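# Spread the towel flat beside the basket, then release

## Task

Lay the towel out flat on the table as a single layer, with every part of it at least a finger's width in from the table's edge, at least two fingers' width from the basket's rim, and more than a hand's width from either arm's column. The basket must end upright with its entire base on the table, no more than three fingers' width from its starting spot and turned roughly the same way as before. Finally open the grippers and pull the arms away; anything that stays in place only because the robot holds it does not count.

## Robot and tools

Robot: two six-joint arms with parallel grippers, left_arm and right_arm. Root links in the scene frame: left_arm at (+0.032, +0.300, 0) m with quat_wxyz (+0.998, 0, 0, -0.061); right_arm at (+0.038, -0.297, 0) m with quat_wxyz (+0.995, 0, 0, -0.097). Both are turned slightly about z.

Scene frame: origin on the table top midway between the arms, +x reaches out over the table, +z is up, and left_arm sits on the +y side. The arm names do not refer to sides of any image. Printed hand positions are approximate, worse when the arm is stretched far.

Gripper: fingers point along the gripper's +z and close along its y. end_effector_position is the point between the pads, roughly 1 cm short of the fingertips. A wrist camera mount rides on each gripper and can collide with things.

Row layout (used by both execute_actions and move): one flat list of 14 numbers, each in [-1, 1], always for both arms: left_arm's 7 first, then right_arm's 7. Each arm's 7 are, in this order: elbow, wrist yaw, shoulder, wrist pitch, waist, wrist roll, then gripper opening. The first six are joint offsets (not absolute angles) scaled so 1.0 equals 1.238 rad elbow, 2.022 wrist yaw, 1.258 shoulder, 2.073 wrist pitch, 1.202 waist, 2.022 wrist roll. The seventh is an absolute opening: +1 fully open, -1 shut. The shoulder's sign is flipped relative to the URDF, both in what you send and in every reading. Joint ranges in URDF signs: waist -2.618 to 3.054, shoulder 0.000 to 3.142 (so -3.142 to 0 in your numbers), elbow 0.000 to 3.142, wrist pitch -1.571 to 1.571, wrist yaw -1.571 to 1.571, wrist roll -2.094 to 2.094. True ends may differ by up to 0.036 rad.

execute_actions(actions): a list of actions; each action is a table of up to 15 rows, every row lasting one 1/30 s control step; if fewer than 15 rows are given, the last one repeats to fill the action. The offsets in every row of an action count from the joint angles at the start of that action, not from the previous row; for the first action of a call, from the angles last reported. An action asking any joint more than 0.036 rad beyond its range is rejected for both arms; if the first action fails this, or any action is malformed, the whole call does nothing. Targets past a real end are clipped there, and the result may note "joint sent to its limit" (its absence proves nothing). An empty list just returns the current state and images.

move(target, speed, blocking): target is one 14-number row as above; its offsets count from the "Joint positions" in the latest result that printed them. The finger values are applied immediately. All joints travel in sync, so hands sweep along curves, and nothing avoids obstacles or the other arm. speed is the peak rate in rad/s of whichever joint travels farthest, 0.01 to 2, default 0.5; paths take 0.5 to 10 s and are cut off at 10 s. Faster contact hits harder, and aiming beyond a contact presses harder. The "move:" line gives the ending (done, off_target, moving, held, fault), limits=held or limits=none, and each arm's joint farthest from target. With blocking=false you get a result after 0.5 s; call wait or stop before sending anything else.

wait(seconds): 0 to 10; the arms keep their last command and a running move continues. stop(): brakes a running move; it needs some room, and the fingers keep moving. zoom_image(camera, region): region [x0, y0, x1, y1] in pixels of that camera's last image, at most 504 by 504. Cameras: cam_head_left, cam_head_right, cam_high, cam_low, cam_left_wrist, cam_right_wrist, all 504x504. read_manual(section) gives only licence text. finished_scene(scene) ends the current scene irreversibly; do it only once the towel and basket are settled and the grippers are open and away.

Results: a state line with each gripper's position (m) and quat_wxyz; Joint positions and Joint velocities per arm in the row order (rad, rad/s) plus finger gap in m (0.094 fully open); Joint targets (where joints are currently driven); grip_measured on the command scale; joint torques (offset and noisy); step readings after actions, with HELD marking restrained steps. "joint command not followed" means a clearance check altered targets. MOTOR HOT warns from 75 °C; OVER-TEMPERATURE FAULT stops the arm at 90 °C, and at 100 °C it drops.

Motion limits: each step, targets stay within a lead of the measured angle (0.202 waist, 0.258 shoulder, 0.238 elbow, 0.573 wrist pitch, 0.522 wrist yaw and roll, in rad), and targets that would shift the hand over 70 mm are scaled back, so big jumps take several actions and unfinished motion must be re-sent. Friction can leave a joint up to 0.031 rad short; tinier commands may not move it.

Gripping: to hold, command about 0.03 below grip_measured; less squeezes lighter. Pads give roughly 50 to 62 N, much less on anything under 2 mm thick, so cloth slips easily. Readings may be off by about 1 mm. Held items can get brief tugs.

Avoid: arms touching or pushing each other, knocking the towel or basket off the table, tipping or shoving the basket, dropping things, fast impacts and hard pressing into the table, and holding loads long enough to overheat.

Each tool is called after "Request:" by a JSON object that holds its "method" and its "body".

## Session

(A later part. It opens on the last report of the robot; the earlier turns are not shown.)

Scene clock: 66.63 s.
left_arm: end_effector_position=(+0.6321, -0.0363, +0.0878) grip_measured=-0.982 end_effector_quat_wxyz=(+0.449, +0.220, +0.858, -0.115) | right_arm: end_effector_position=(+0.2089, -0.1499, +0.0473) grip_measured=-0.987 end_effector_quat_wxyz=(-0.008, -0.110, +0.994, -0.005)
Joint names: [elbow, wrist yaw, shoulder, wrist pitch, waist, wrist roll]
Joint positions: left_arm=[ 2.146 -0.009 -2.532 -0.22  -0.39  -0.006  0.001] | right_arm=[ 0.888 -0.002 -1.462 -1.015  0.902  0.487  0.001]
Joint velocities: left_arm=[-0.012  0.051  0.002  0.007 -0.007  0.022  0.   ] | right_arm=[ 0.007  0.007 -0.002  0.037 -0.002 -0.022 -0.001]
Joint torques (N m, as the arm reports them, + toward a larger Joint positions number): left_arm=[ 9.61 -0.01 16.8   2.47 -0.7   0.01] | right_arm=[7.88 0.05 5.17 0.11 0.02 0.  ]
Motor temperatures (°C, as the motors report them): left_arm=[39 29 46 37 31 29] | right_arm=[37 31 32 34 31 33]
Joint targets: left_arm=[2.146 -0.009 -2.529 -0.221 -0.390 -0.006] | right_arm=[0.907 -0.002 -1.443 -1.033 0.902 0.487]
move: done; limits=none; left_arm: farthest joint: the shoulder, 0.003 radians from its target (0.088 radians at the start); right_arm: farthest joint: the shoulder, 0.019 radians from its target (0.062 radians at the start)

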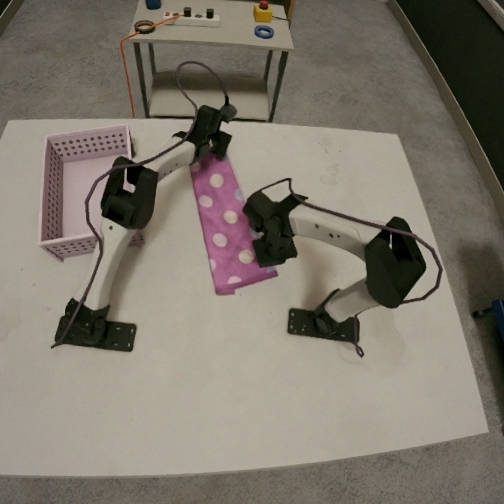

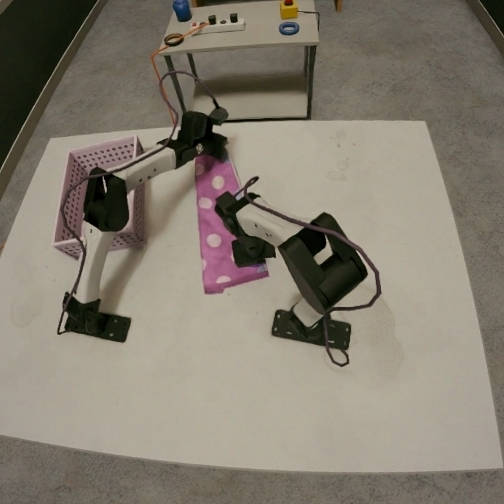

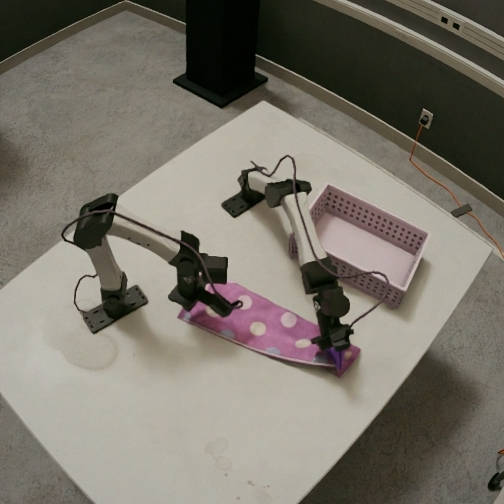

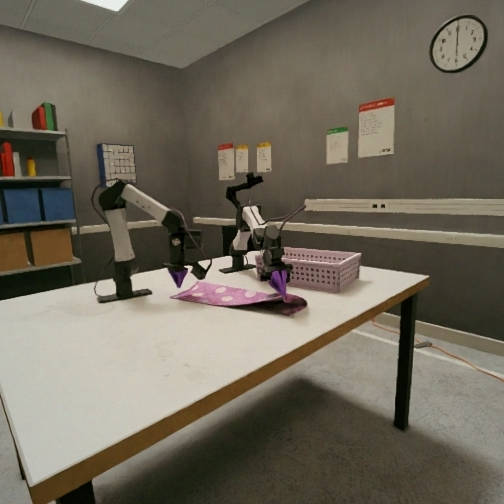

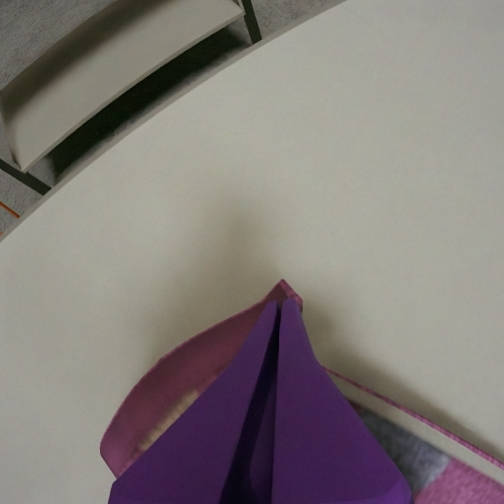

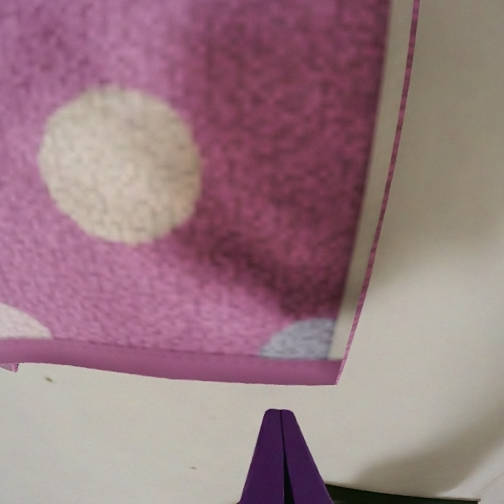

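Request:
{"method": "move", "body": {"target": [0,0,0,0,0,0,-1, -0.08,0,-0.105,0.095,-0.055,-0.02,-0.1], "speed": 0.2}}

Request:
{"method": "move", "body": {"target": [0,0,0,0,0,0,-1, -0.04,0,-0.05,0,0,0,-0.1], "speed": 0.2}}

Request:
{"method": "execute_actions", "body": {"actions": [[[0,0,0,0,0,0,-1, -0.04,0,-0.05,0,0,0,-0.4]],[[0,0,0,0,0,0,-1, -0.04,0,-0.05,0,0,0,-0.7]],[[0,0,0,0,0,0,-1, -0.04,0,-0.05,0,0,0,-1]]]}}

Request:
{"method": "move", "body": {"target": [0,0,0,0,0,0,-1, 0.1,0,0.05,-0.08,0,0,-1], "speed": 0.2}}

Scene clock: 77.07 s.
left_arm: end_effector_position=(+0.6321, -0.0363, +0.0878) grip_measured=-0.982 end_effector_quat_wxyz=(+0.449, +0.220, +0.858, -0.115) | right_arm: end_effector_position=(+0.2175, -0.1552, +0.0138) grip_measured=-0.102 end_effector_quat_wxyz=(-0.021, -0.103, +0.994, -0.003)
Joint names: [elbow, wrist yaw, shoulder, wrist pitch, waist, wrist roll]
Joint positions: left_arm=[ 2.146 -0.009 -2.532 -0.22  -0.39  -0.006  0.001] | right_arm=[ 0.824 -0.017 -1.551 -0.882  0.848  0.449  0.042]
Joint velocities: left_arm=[ 0.002 -0.007  0.012  0.066 -0.017 -0.007 -0.001] | right_arm=[-0.012 -0.066 -0.012 -0.022 -0.007 -0.007 -0.   ]
Joint torques (N m, as the arm reports them, + toward a larger Joint positions number): left_arm=[ 9.59 -0.01 16.61  2.48 -0.71  0.01] | right_arm=[ 3.31  0.19  1.42  1.   -0.88 -0.02]
Motor temperatures (°C, as the motors report them): left_arm=[39 29 53 38 30 29] | right_arm=[38 31 33 34 31 33]
Joint targets: left_arm=[2.146 -0.009 -2.532 -0.220 -0.390 -0.006] | right_arm=[0.788 -0.002 -1.594 -0.818 0.835 0.447]
move: off_target (right_arm); limits=none; left_arm: farthest joint: the waist, 0.000 radians from its target (0.000 radians at the start); right_arm: farthest joint: the wrist pitch, 0.064 radians from its target (0.197 radians at the start)

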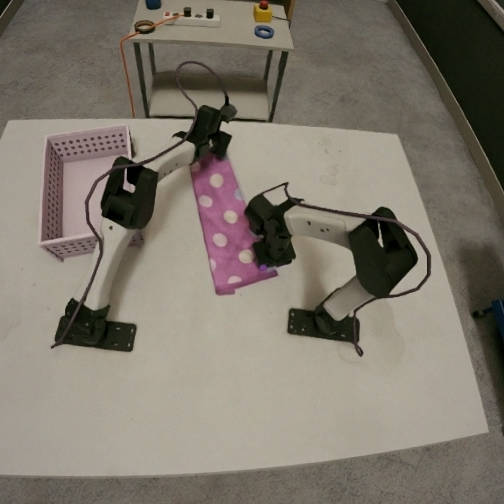

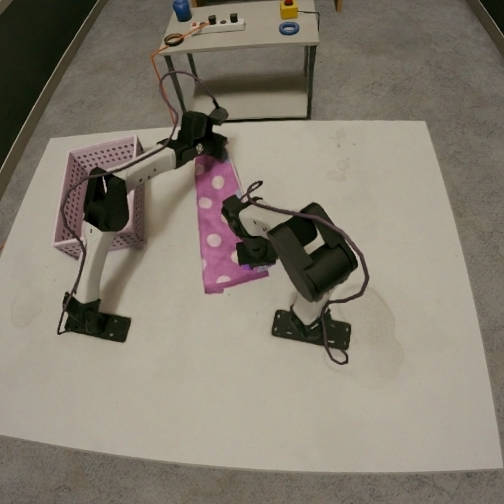

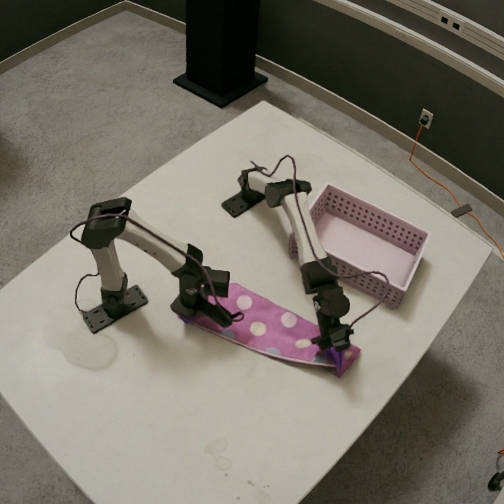

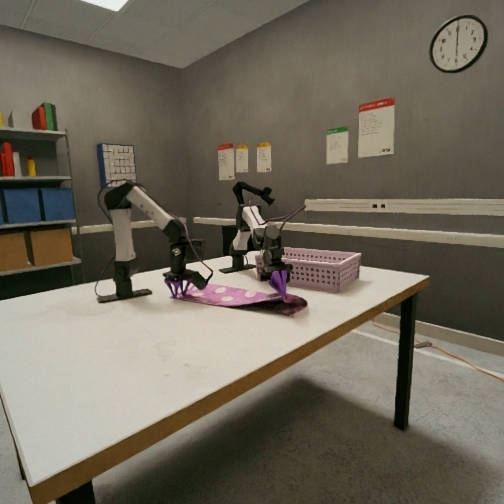

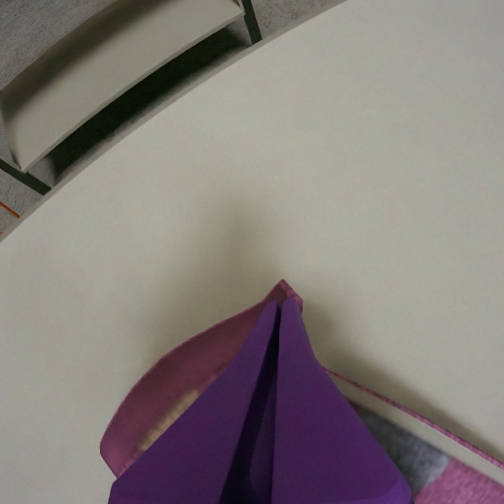

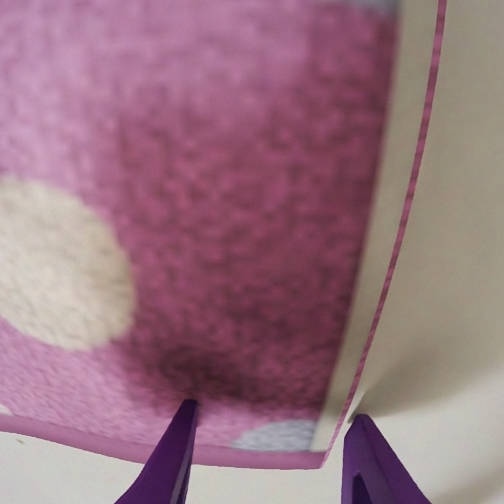

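Scene clock: 77.77 s.
left_arm: end_effector_position=(+0.6321, -0.0363, +0.0878) grip_measured=-0.982 end_effector_quat_wxyz=(+0.449, +0.220, +0.858, -0.115) | right_arm: end_effector_position=(+0.2163, -0.1555, +0.0130) grip_measured=-0.102 end_effector_quat_wxyz=(-0.024, -0.103, +0.994, -0.003)
Joint names: [elbow, wrist yaw, shoulder, wrist pitch, waist, wrist roll]
Joint positions: left_arm=[ 2.146 -0.009 -2.532 -0.22  -0.39  -0.006  0.001] | right_arm=[ 0.824 -0.02  -1.555 -0.885  0.848  0.449  0.042]
Joint velocities: left_arm=[-0.022  0.066 -0.012 -0.022 -0.002 -0.022 -0.   ] | right_arm=[ 0.002  0.037  0.022  0.051 -0.007 -0.095  0.   ]
Joint torques (N m, as the arm reports them, + toward a larger Joint positions number): left_arm=[ 9.59 -0.02 16.61  2.47 -0.7   0.01] | right_arm=[2.23 0.06 0.41 0.28 0.   0.  ]
Motor temperatures (°C, as the motors report them): left_arm=[39 29 53 38 30 29] | right_arm=[38 31 33 34 31 33]
Joint targets: left_arm=[2.146 -0.009 -2.532 -0.220 -0.390 -0.006] | right_arm=[0.774 -0.017 -1.614 -0.883 0.848 0.449]
move: off_target (right_arm); limits=none; left_arm: farthest joint: the waist, 0.000 radians from its target (0.000 radians at the start); right_arm: farthest joint: the shoulder, 0.059 radians from its target (0.063 radians at the start)

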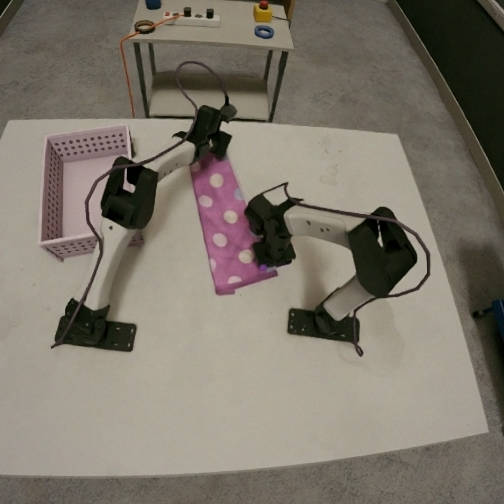

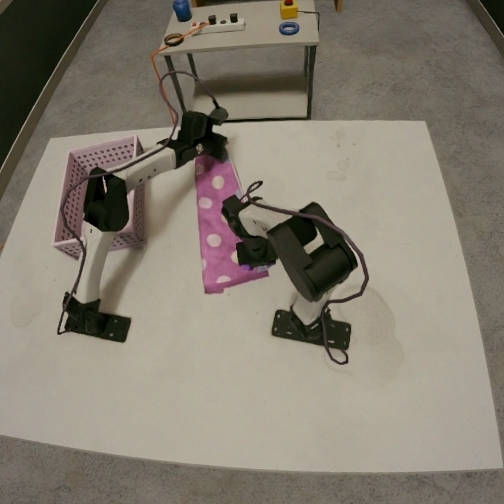

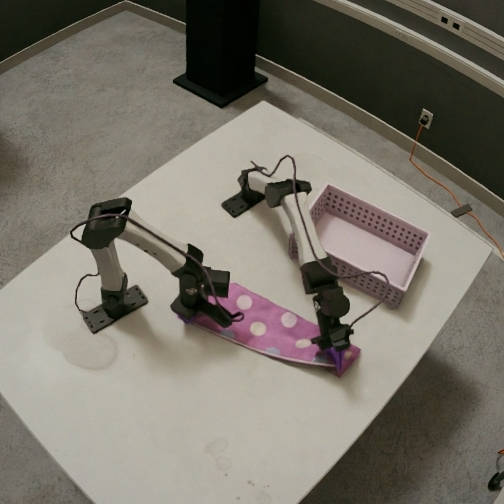

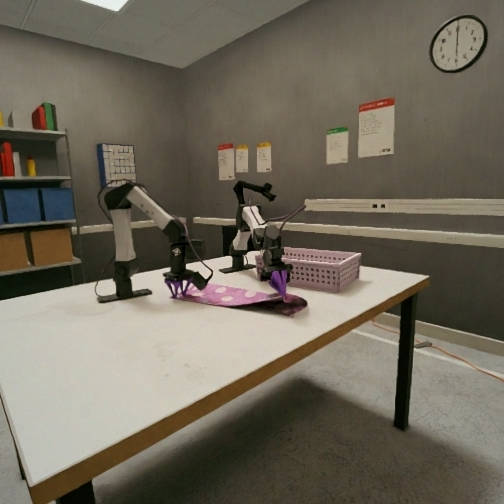

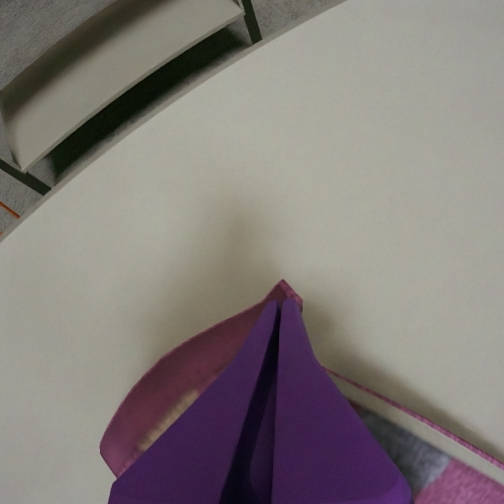

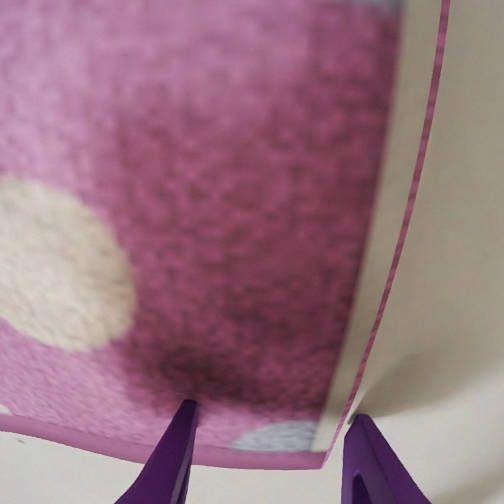

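Scene clock: 79.27 s.
left_arm: end_effector_position=(+0.6321, -0.0363, +0.0878) grip_measured=-0.982 end_effector_quat_wxyz=(+0.449, +0.220, +0.858, -0.115) | right_arm: end_effector_position=(+0.2132, -0.1447, +0.0126) grip_measured=-0.916 end_effector_quat_wxyz=(-0.034, -0.102, +0.994, +0.026)
Joint names: [elbow, wrist yaw, shoulder, wrist pitch, waist, wrist roll]
Joint positions: left_arm=[ 2.146 -0.009 -2.532 -0.22  -0.39  -0.006  0.001] | right_arm=[ 0.824 -0.081 -1.558 -0.867  0.848  0.449  0.004]
Joint velocities: left_arm=[-0.007  0.007 -0.002  0.037  0.002  0.022 -0.   ] | right_arm=[-0.017  0.007 -0.012  0.022  0.002  0.022  0.001]
Joint torques (N m, as the arm reports them, + toward a larger Joint positions number): left_arm=[ 9.59 -0.02 16.6   2.47 -0.69  0.01] | right_arm=[ 2.25  0.08  0.2   0.27  0.01 -0.01]
Motor temperatures (°C, as the motors report them): left_arm=[39 29 54 39 30 29] | right_arm=[37 31 33 34 31 33]
Joint targets: left_arm=[2.146 -0.009 -2.532 -0.220 -0.390 -0.006] | right_arm=[0.774 -0.073 -1.621 -0.869 0.848 0.449]
Step readings (joint positions; steps 1 to 15: 1st action; 16 to 30: 2nd action; 31 to 45: 3rd action):
0: left_arm=[2.146 -0.009 -2.532 -0.220 -0.390 -0.006] | right_arm=[0.824 -0.020 -1.555 -0.885 0.848 0.449]
1: left_arm=[2.146 -0.009 -2.532 -0.220 -0.390 -0.006] | right_arm=[0.824 -0.024 -1.555 -0.885 0.848 0.449]
2: left_arm=[2.146 -0.009 -2.532 -0.220 -0.390 -0.006] | right_arm=[0.824 -0.036 -1.556 -0.881 0.848 0.449]
4: left_arm=[2.146 -0.009 -2.532 -0.220 -0.390 -0.006] | right_arm=[0.824 -0.044 -1.558 -0.878 0.848 0.449]
8: left_arm=[2.146 -0.009 -2.532 -0.220 -0.390 -0.006] | right_arm=[0.824 -0.045 -1.558 -0.878 0.848 0.449]
15: left_arm=[2.146 -0.009 -2.532 -0.220 -0.390 -0.006] | right_arm=[0.824 -0.045 -1.558 -0.878 0.848 0.449]
16: left_arm=[2.146 -0.009 -2.532 -0.220 -0.390 -0.006] | right_arm=[0.824 -0.051 -1.558 -0.877 0.848 0.449]
17: left_arm=[2.146 -0.009 -2.532 -0.220 -0.390 -0.006] | right_arm=[0.824 -0.064 -1.558 -0.872 0.848 0.449]
19: left_arm=[2.146 -0.009 -2.532 -0.220 -0.390 -0.006] | right_arm=[0.824 -0.072 -1.558 -0.869 0.848 0.449]
23: left_arm=[2.146 -0.009 -2.532 -0.220 -0.390 -0.006] | right_arm=[0.824 -0.073 -1.558 -0.869 0.848 0.449]
30: left_arm=[2.146 -0.009 -2.532 -0.220 -0.390 -0.006] | right_arm=[0.824 -0.073 -1.558 -0.869 0.848 0.449]
31: left_arm=[2.146 -0.009 -2.532 -0.220 -0.390 -0.006] | right_arm=[0.824 -0.078 -1.558 -0.867 0.848 0.449]
32: left_arm=[2.146 -0.009 -2.532 -0.220 -0.390 -0.006] | right_arm=[0.824 -0.081 -1.558 -0.867 0.848 0.449]
34: left_arm=[2.146 -0.009 -2.532 -0.220 -0.390 -0.006] | right_arm=[0.824 -0.081 -1.558 -0.867 0.848 0.449]
38: left_arm=[2.146 -0.009 -2.532 -0.220 -0.390 -0.006] | right_arm=[0.824 -0.081 -1.558 -0.867 0.848 0.449]
45: Joint positions above

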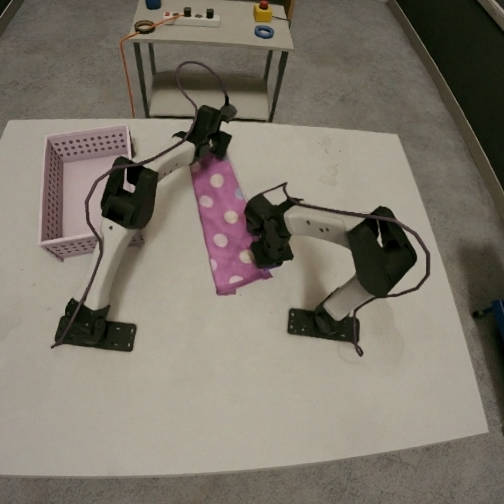

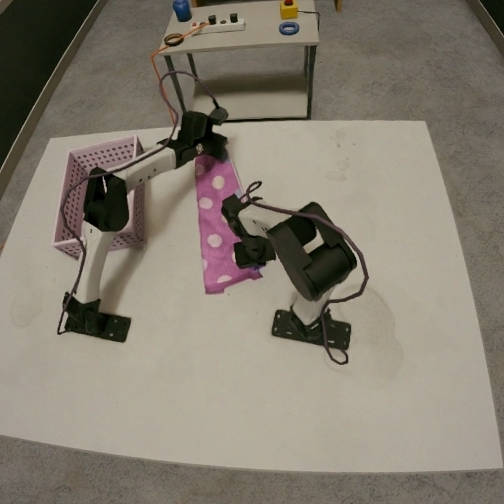

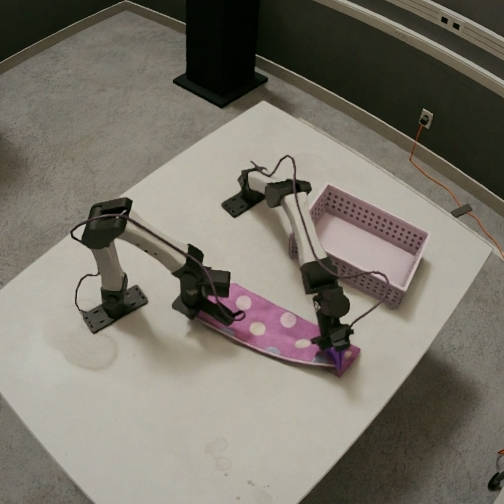

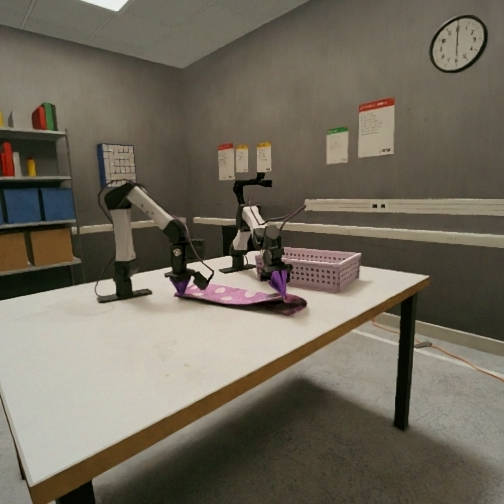

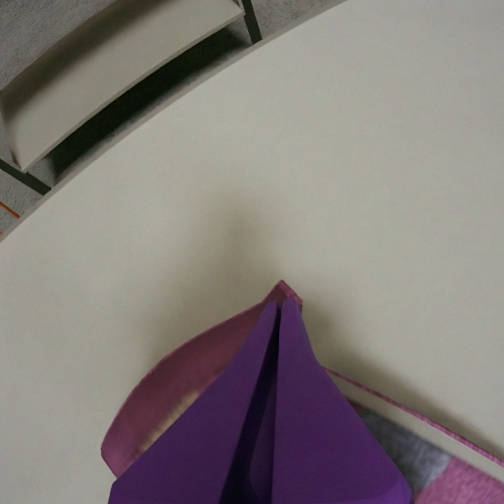

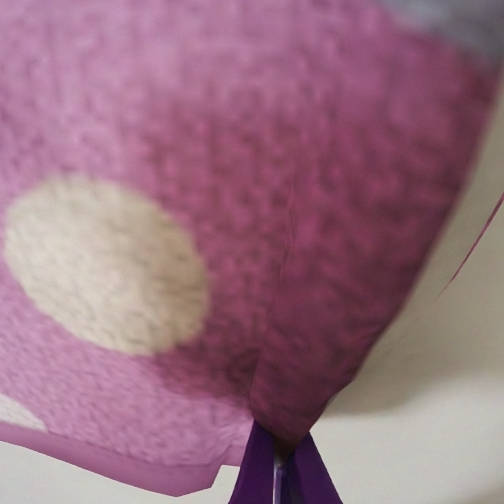

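Scene clock: 80.67 s.
left_arm: end_effector_position=(+0.6321, -0.0363, +0.0878) grip_measured=-0.982 end_effector_quat_wxyz=(+0.449, +0.220, +0.858, -0.115) | right_arm: end_effector_position=(+0.2165, -0.1421, +0.0460) grip_measured=-0.920 end_effector_quat_wxyz=(-0.034, -0.102, +0.994, +0.027)
Joint names: [elbow, wrist yaw, shoulder, wrist pitch, waist, wrist roll]
Joint positions: left_arm=[ 2.146 -0.009 -2.532 -0.22  -0.39  -0.006  0.001] | right_arm=[ 0.928 -0.081 -1.515 -1.012  0.848  0.449  0.004]
Joint velocities: left_arm=[-0.002  0.066  0.002 -0.081  0.002 -0.007 -0.   ] | right_arm=[ 0.007 -0.022  0.012 -0.007 -0.012 -0.022  0.001]
Joint torques (N m, as the arm reports them, + toward a larger Joint positions number): left_arm=[ 9.59 -0.01 16.61  2.47 -0.71  0.01] | right_arm=[ 7.85  0.    5.6   0.04  0.01 -0.01]
Motor temperatures (°C, as the motors report them): left_arm=[39 29 55 39 30 29] | right_arm=[38 31 33 34 31 33]
Joint targets: left_arm=[2.146 -0.009 -2.532 -0.220 -0.390 -0.006] | right_arm=[0.948 -0.081 -1.495 -1.033 0.848 0.449]
move: done; limits=none; left_arm: farthest joint: the waist, 0.000 radians from its target (0.000 radians at the start); right_arm: farthest joint: the shoulder, 0.020 radians from its target (0.063 radians at the start)

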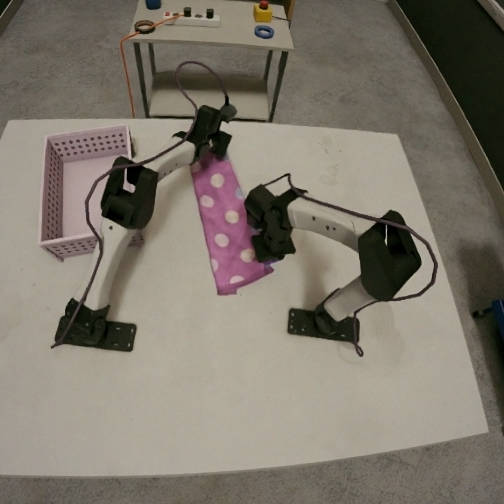

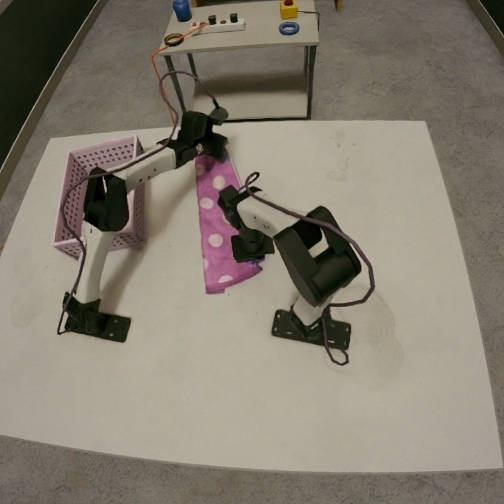

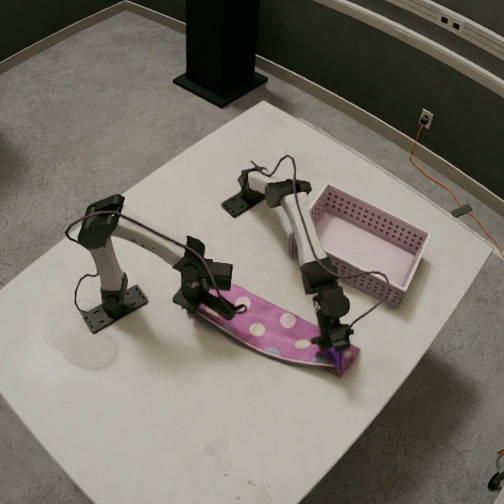

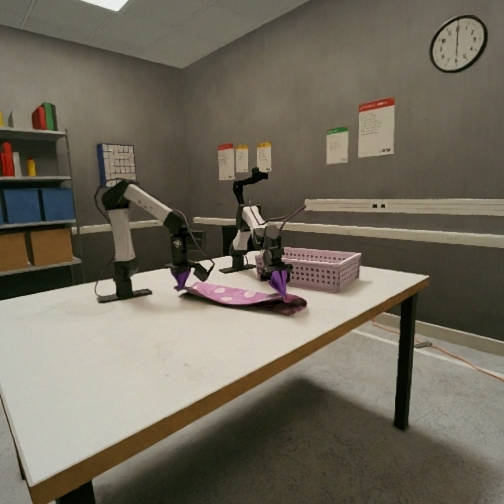

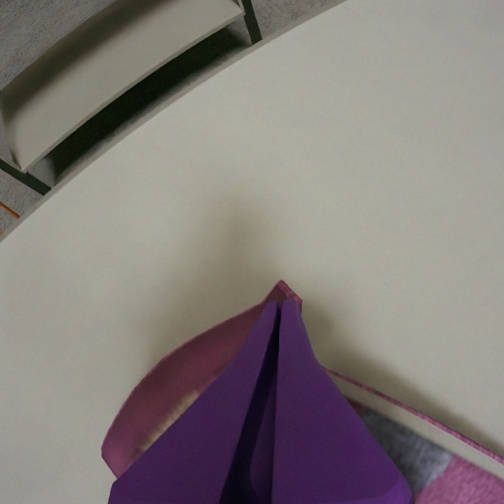

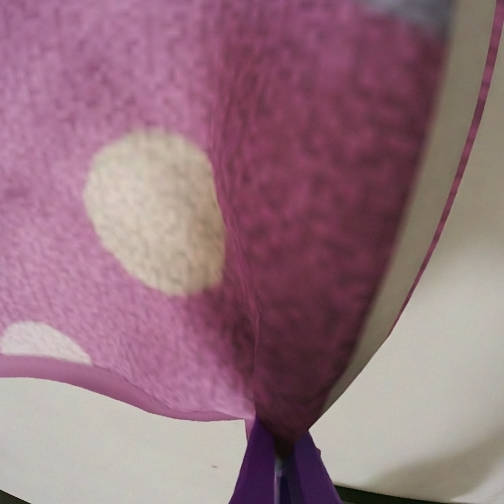

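Request:
{"method": "move", "body": {"target": [-0.5,0,0.622,-0.028,0.073,0,-1, 0.70,0,-0.082,-0.176,0.584,0.4,-1], "speed": 0.3}}

Scene clock: 90.77 s.
left_arm: end_effector_position=(+0.5214, +0.0731, +0.2704) grip_measured=-0.982 end_effector_quat_wxyz=(+0.510, +0.180, +0.834, -0.111) | right_arm: end_effector_position=(+0.1022, +0.0478, +0.2515) grip_measured=-0.921 end_effector_quat_wxyz=(+0.013, -0.055, +0.979, +0.194)
Joint names: [elbow, wrist yaw, shoulder, wrist pitch, waist, wrist roll]
Joint positions: left_arm=[ 1.554 -0.009 -1.756 -0.27  -0.314 -0.006  0.001] | right_arm=[ 1.774 -0.081 -1.599 -1.363  1.541  1.251  0.004]
Joint velocities: left_arm=[-0.002 -0.022  0.012 -0.022  0.002 -0.007 -0.001] | right_arm=[-0.002  0.037  0.007 -0.007 -0.007 -0.007  0.   ]
Joint torques (N m, as the arm reports them, + toward a larger Joint positions number): left_arm=[ 7.7  -0.02 10.89  2.52  0.12  0.01] | right_arm=[8.33 0.05 4.09 0.94 0.65 0.01]
Motor temperatures (°C, as the motors report them): left_arm=[40 29 58 40 30 29] | right_arm=[39 31 34 33 31 33]
Joint targets: left_arm=[1.527 -0.009 -1.750 -0.278 -0.303 -0.006] | right_arm=[1.794 -0.081 -1.618 -1.377 1.550 1.257]
move: off_target (left_arm); limits=none; left_arm: farthest joint: the elbow, 0.027 radians from its target (0.619 radians at the start); right_arm: farthest joint: the elbow, 0.020 radians from its target (0.867 radians at the start)

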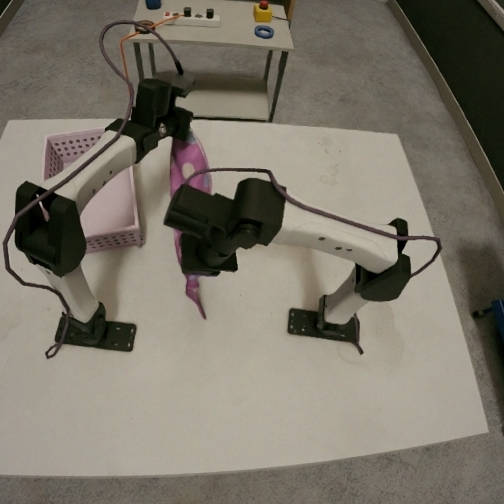

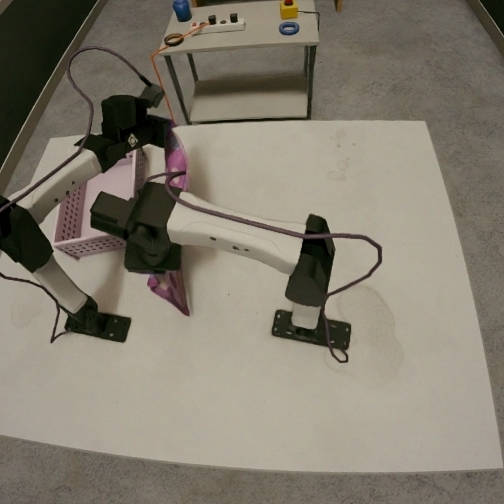

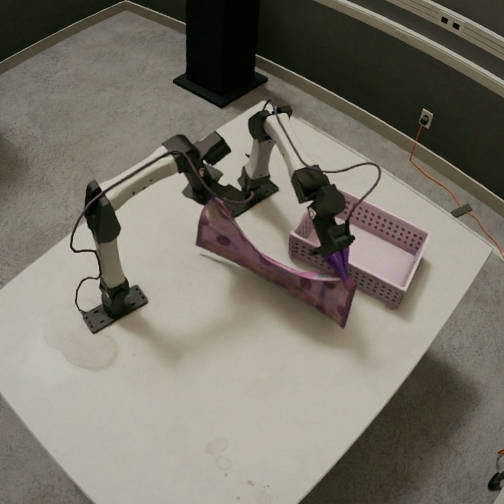

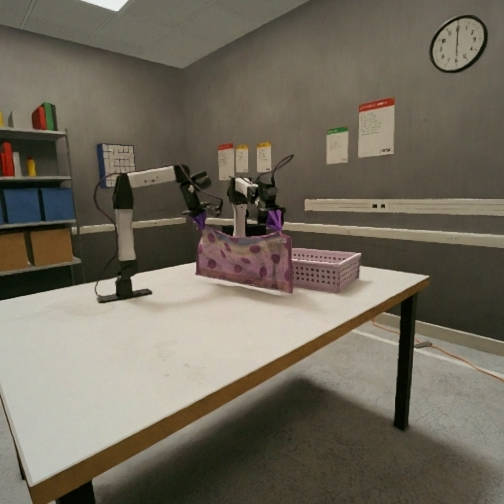

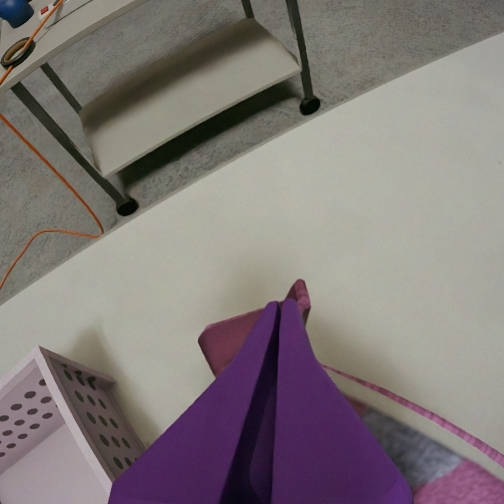

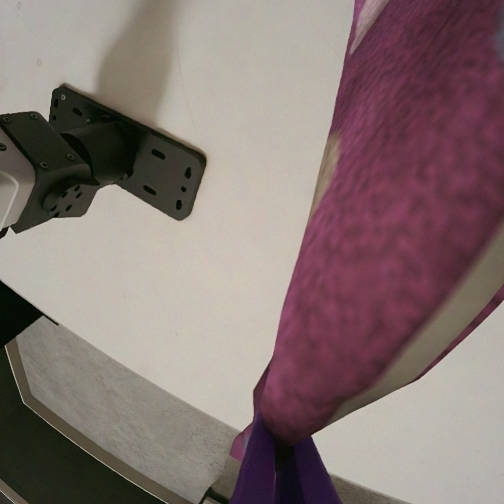

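Request:
{"method": "move", "body": {"target": [-0.03,0,-0.065,0.034,0.11,0,-1, -0.02,0,-0.115,0.117,-0.03,0,-1], "speed": 0.2}}

Request:
{"method": "move", "body": {"target": [0.01,0,-0.18,0.095,-0.16,0,-1, -0.34,0,0.165,-0.048,-0.085,-0.05,-1], "speed": 0.25}}

Scene clock: 104.13 s.
left_arm: end_effector_position=(+0.5592, +0.1309, +0.2411) grip_measured=-0.982 end_effector_quat_wxyz=(+0.506, +0.129, +0.849, -0.077) | right_arm: end_effector_position=(+0.1268, +0.1087, +0.2239) grip_measured=-0.921 end_effector_quat_wxyz=(+0.027, -0.044, +0.971, +0.232)
Joint names: [elbow, wrist yaw, shoulder, wrist pitch, waist, wrist roll]
Joint positions: left_arm=[ 1.538 -0.009 -1.822 -0.212 -0.19  -0.006  0.001] | right_arm=[ 1.766 -0.081 -1.729 -1.142  1.515  1.251  0.004]
Joint velocities: left_arm=[ 0.012  0.051  0.007  0.007 -0.012 -0.007 -0.001] | right_arm=[-0.002 -0.037 -0.002  0.022 -0.002 -0.037 -0.   ]
Joint torques (N m, as the arm reports them, + toward a larger Joint positions number): left_arm=[ 8.08 -0.02  9.77  2.73 -0.1   0.  ] | right_arm=[ 6.    0.05  5.86  1.54 -0.69 -0.04]
Motor temperatures (°C, as the motors report them): left_arm=[39 29 56 41 31 29] | right_arm=[40 31 34 34 31 33]
Joint targets: left_arm=[1.517 -0.009 -1.838 -0.200 -0.181 -0.006] | right_arm=[1.750 -0.081 -1.744 -1.120 1.505 1.251]
move: off_target (left_arm, right_arm); limits=none; left_arm: farthest joint: the elbow, 0.021 radians from its target (0.037 radians at the start); right_arm: farthest joint: the wrist pitch, 0.021 radians from its target (0.243 radians at the start)

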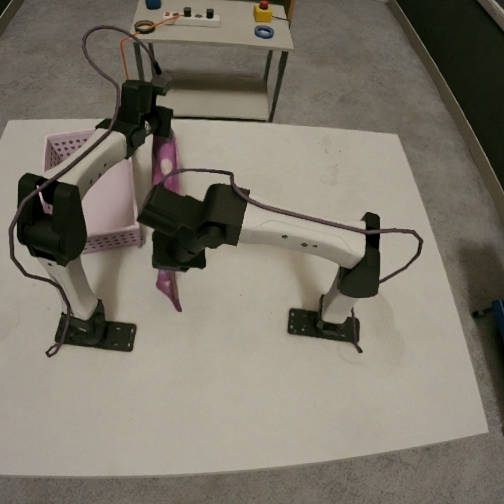

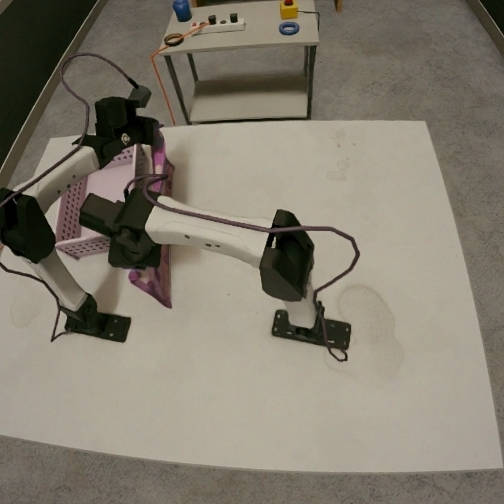

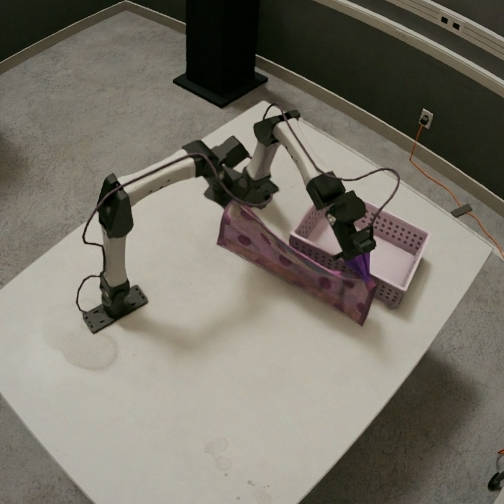

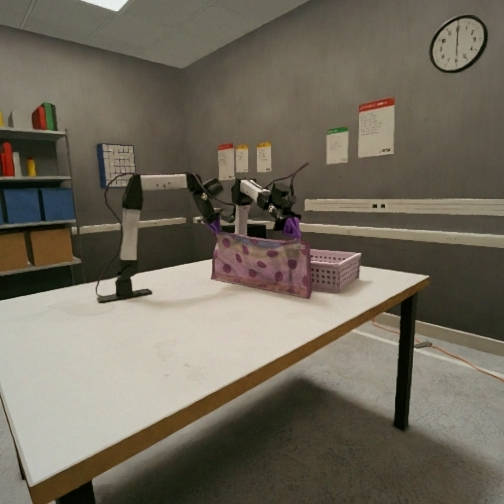

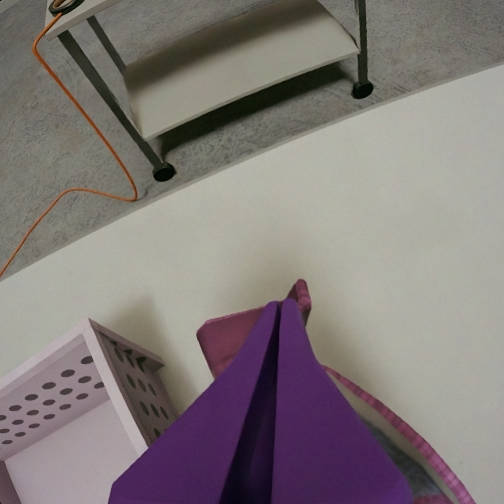

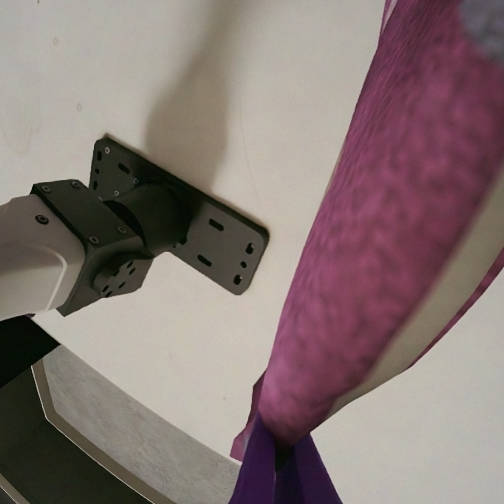

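Scene clock: 106.40 s.
left_arm: end_effector_position=(+0.5551, +0.0169, +0.1641) grip_measured=-0.982 end_effector_quat_wxyz=(+0.486, +0.209, +0.840, -0.121) | right_arm: end_effector_position=(+0.1269, -0.0044, +0.1498) grip_measured=-0.920 end_effector_quat_wxyz=(-0.007, -0.040, +0.995, +0.091)
Joint names: [elbow, wrist yaw, shoulder, wrist pitch, waist, wrist roll]
Joint positions: left_arm=[ 1.538 -0.009 -2.033 -0.027 -0.376 -0.006  0.001] | right_arm=[ 1.362 -0.081 -1.545 -1.224  1.424  1.157  0.004]
Joint velocities: left_arm=[-0.007 -0.022 -0.012 -0.022  0.002 -0.007 -0.001] | right_arm=[ 0.007 -0.007 -0.012  0.037  0.002 -0.007  0.   ]
Joint torques (N m, as the arm reports them, + toward a larger Joint positions number): left_arm=[10.49 -0.01 11.5   2.67 -1.25  0.01] | right_arm=[ 5.69  0.04  6.57  0.47 -0.71 -0.07]
Motor temperatures (°C, as the motors report them): left_arm=[40 29 55 41 31 29] | right_arm=[40 31 35 34 31 33]
Joint targets: left_arm=[1.551 -0.009 -2.049 -0.015 -0.383 -0.006] | right_arm=[1.345 -0.081 -1.522 -1.241 1.413 1.150]
move: off_target (right_arm); limits=none; left_arm: farthest joint: the shoulder, 0.016 radians from its target (0.226 radians at the start); right_arm: farthest joint: the shoulder, 0.024 radians from its target (0.208 radians at the start)

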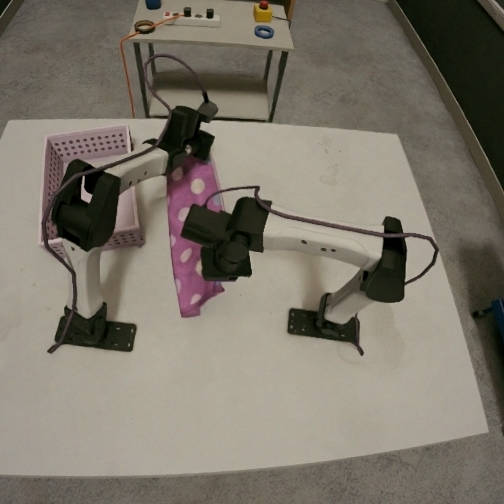

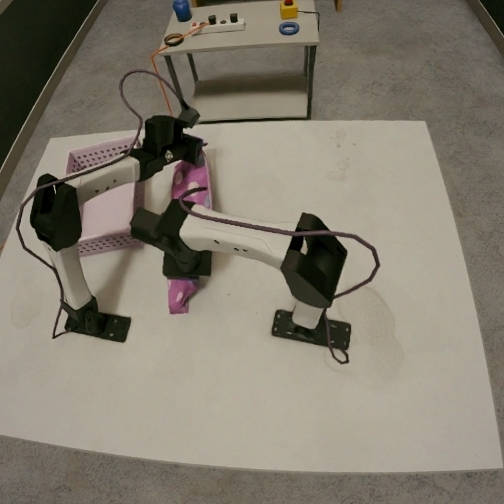

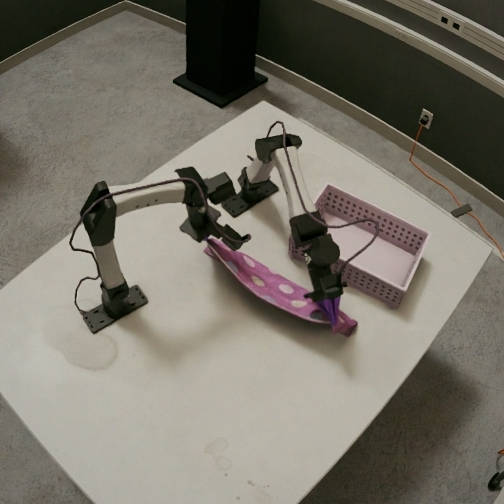

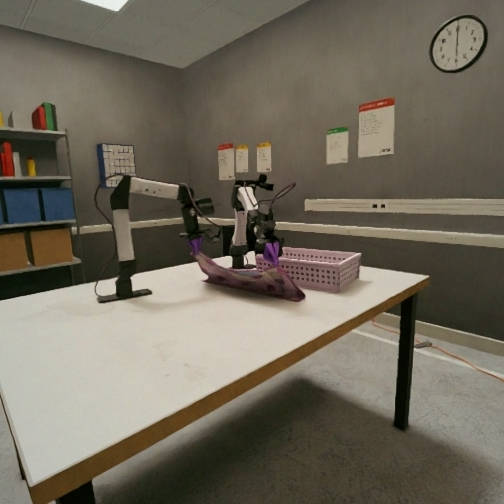

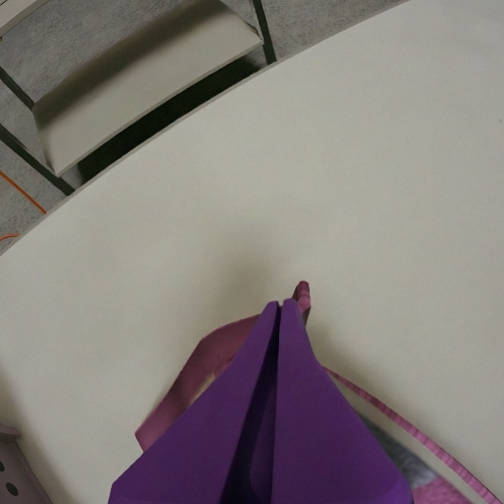

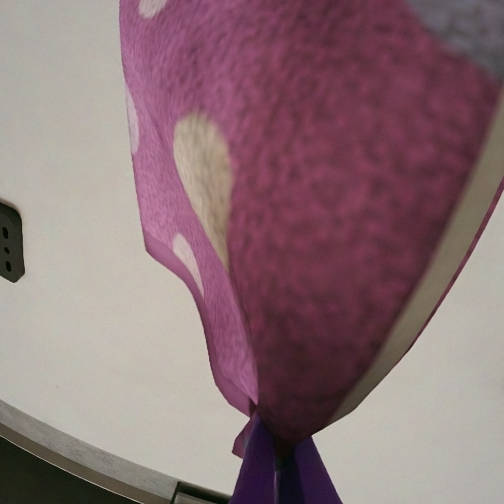

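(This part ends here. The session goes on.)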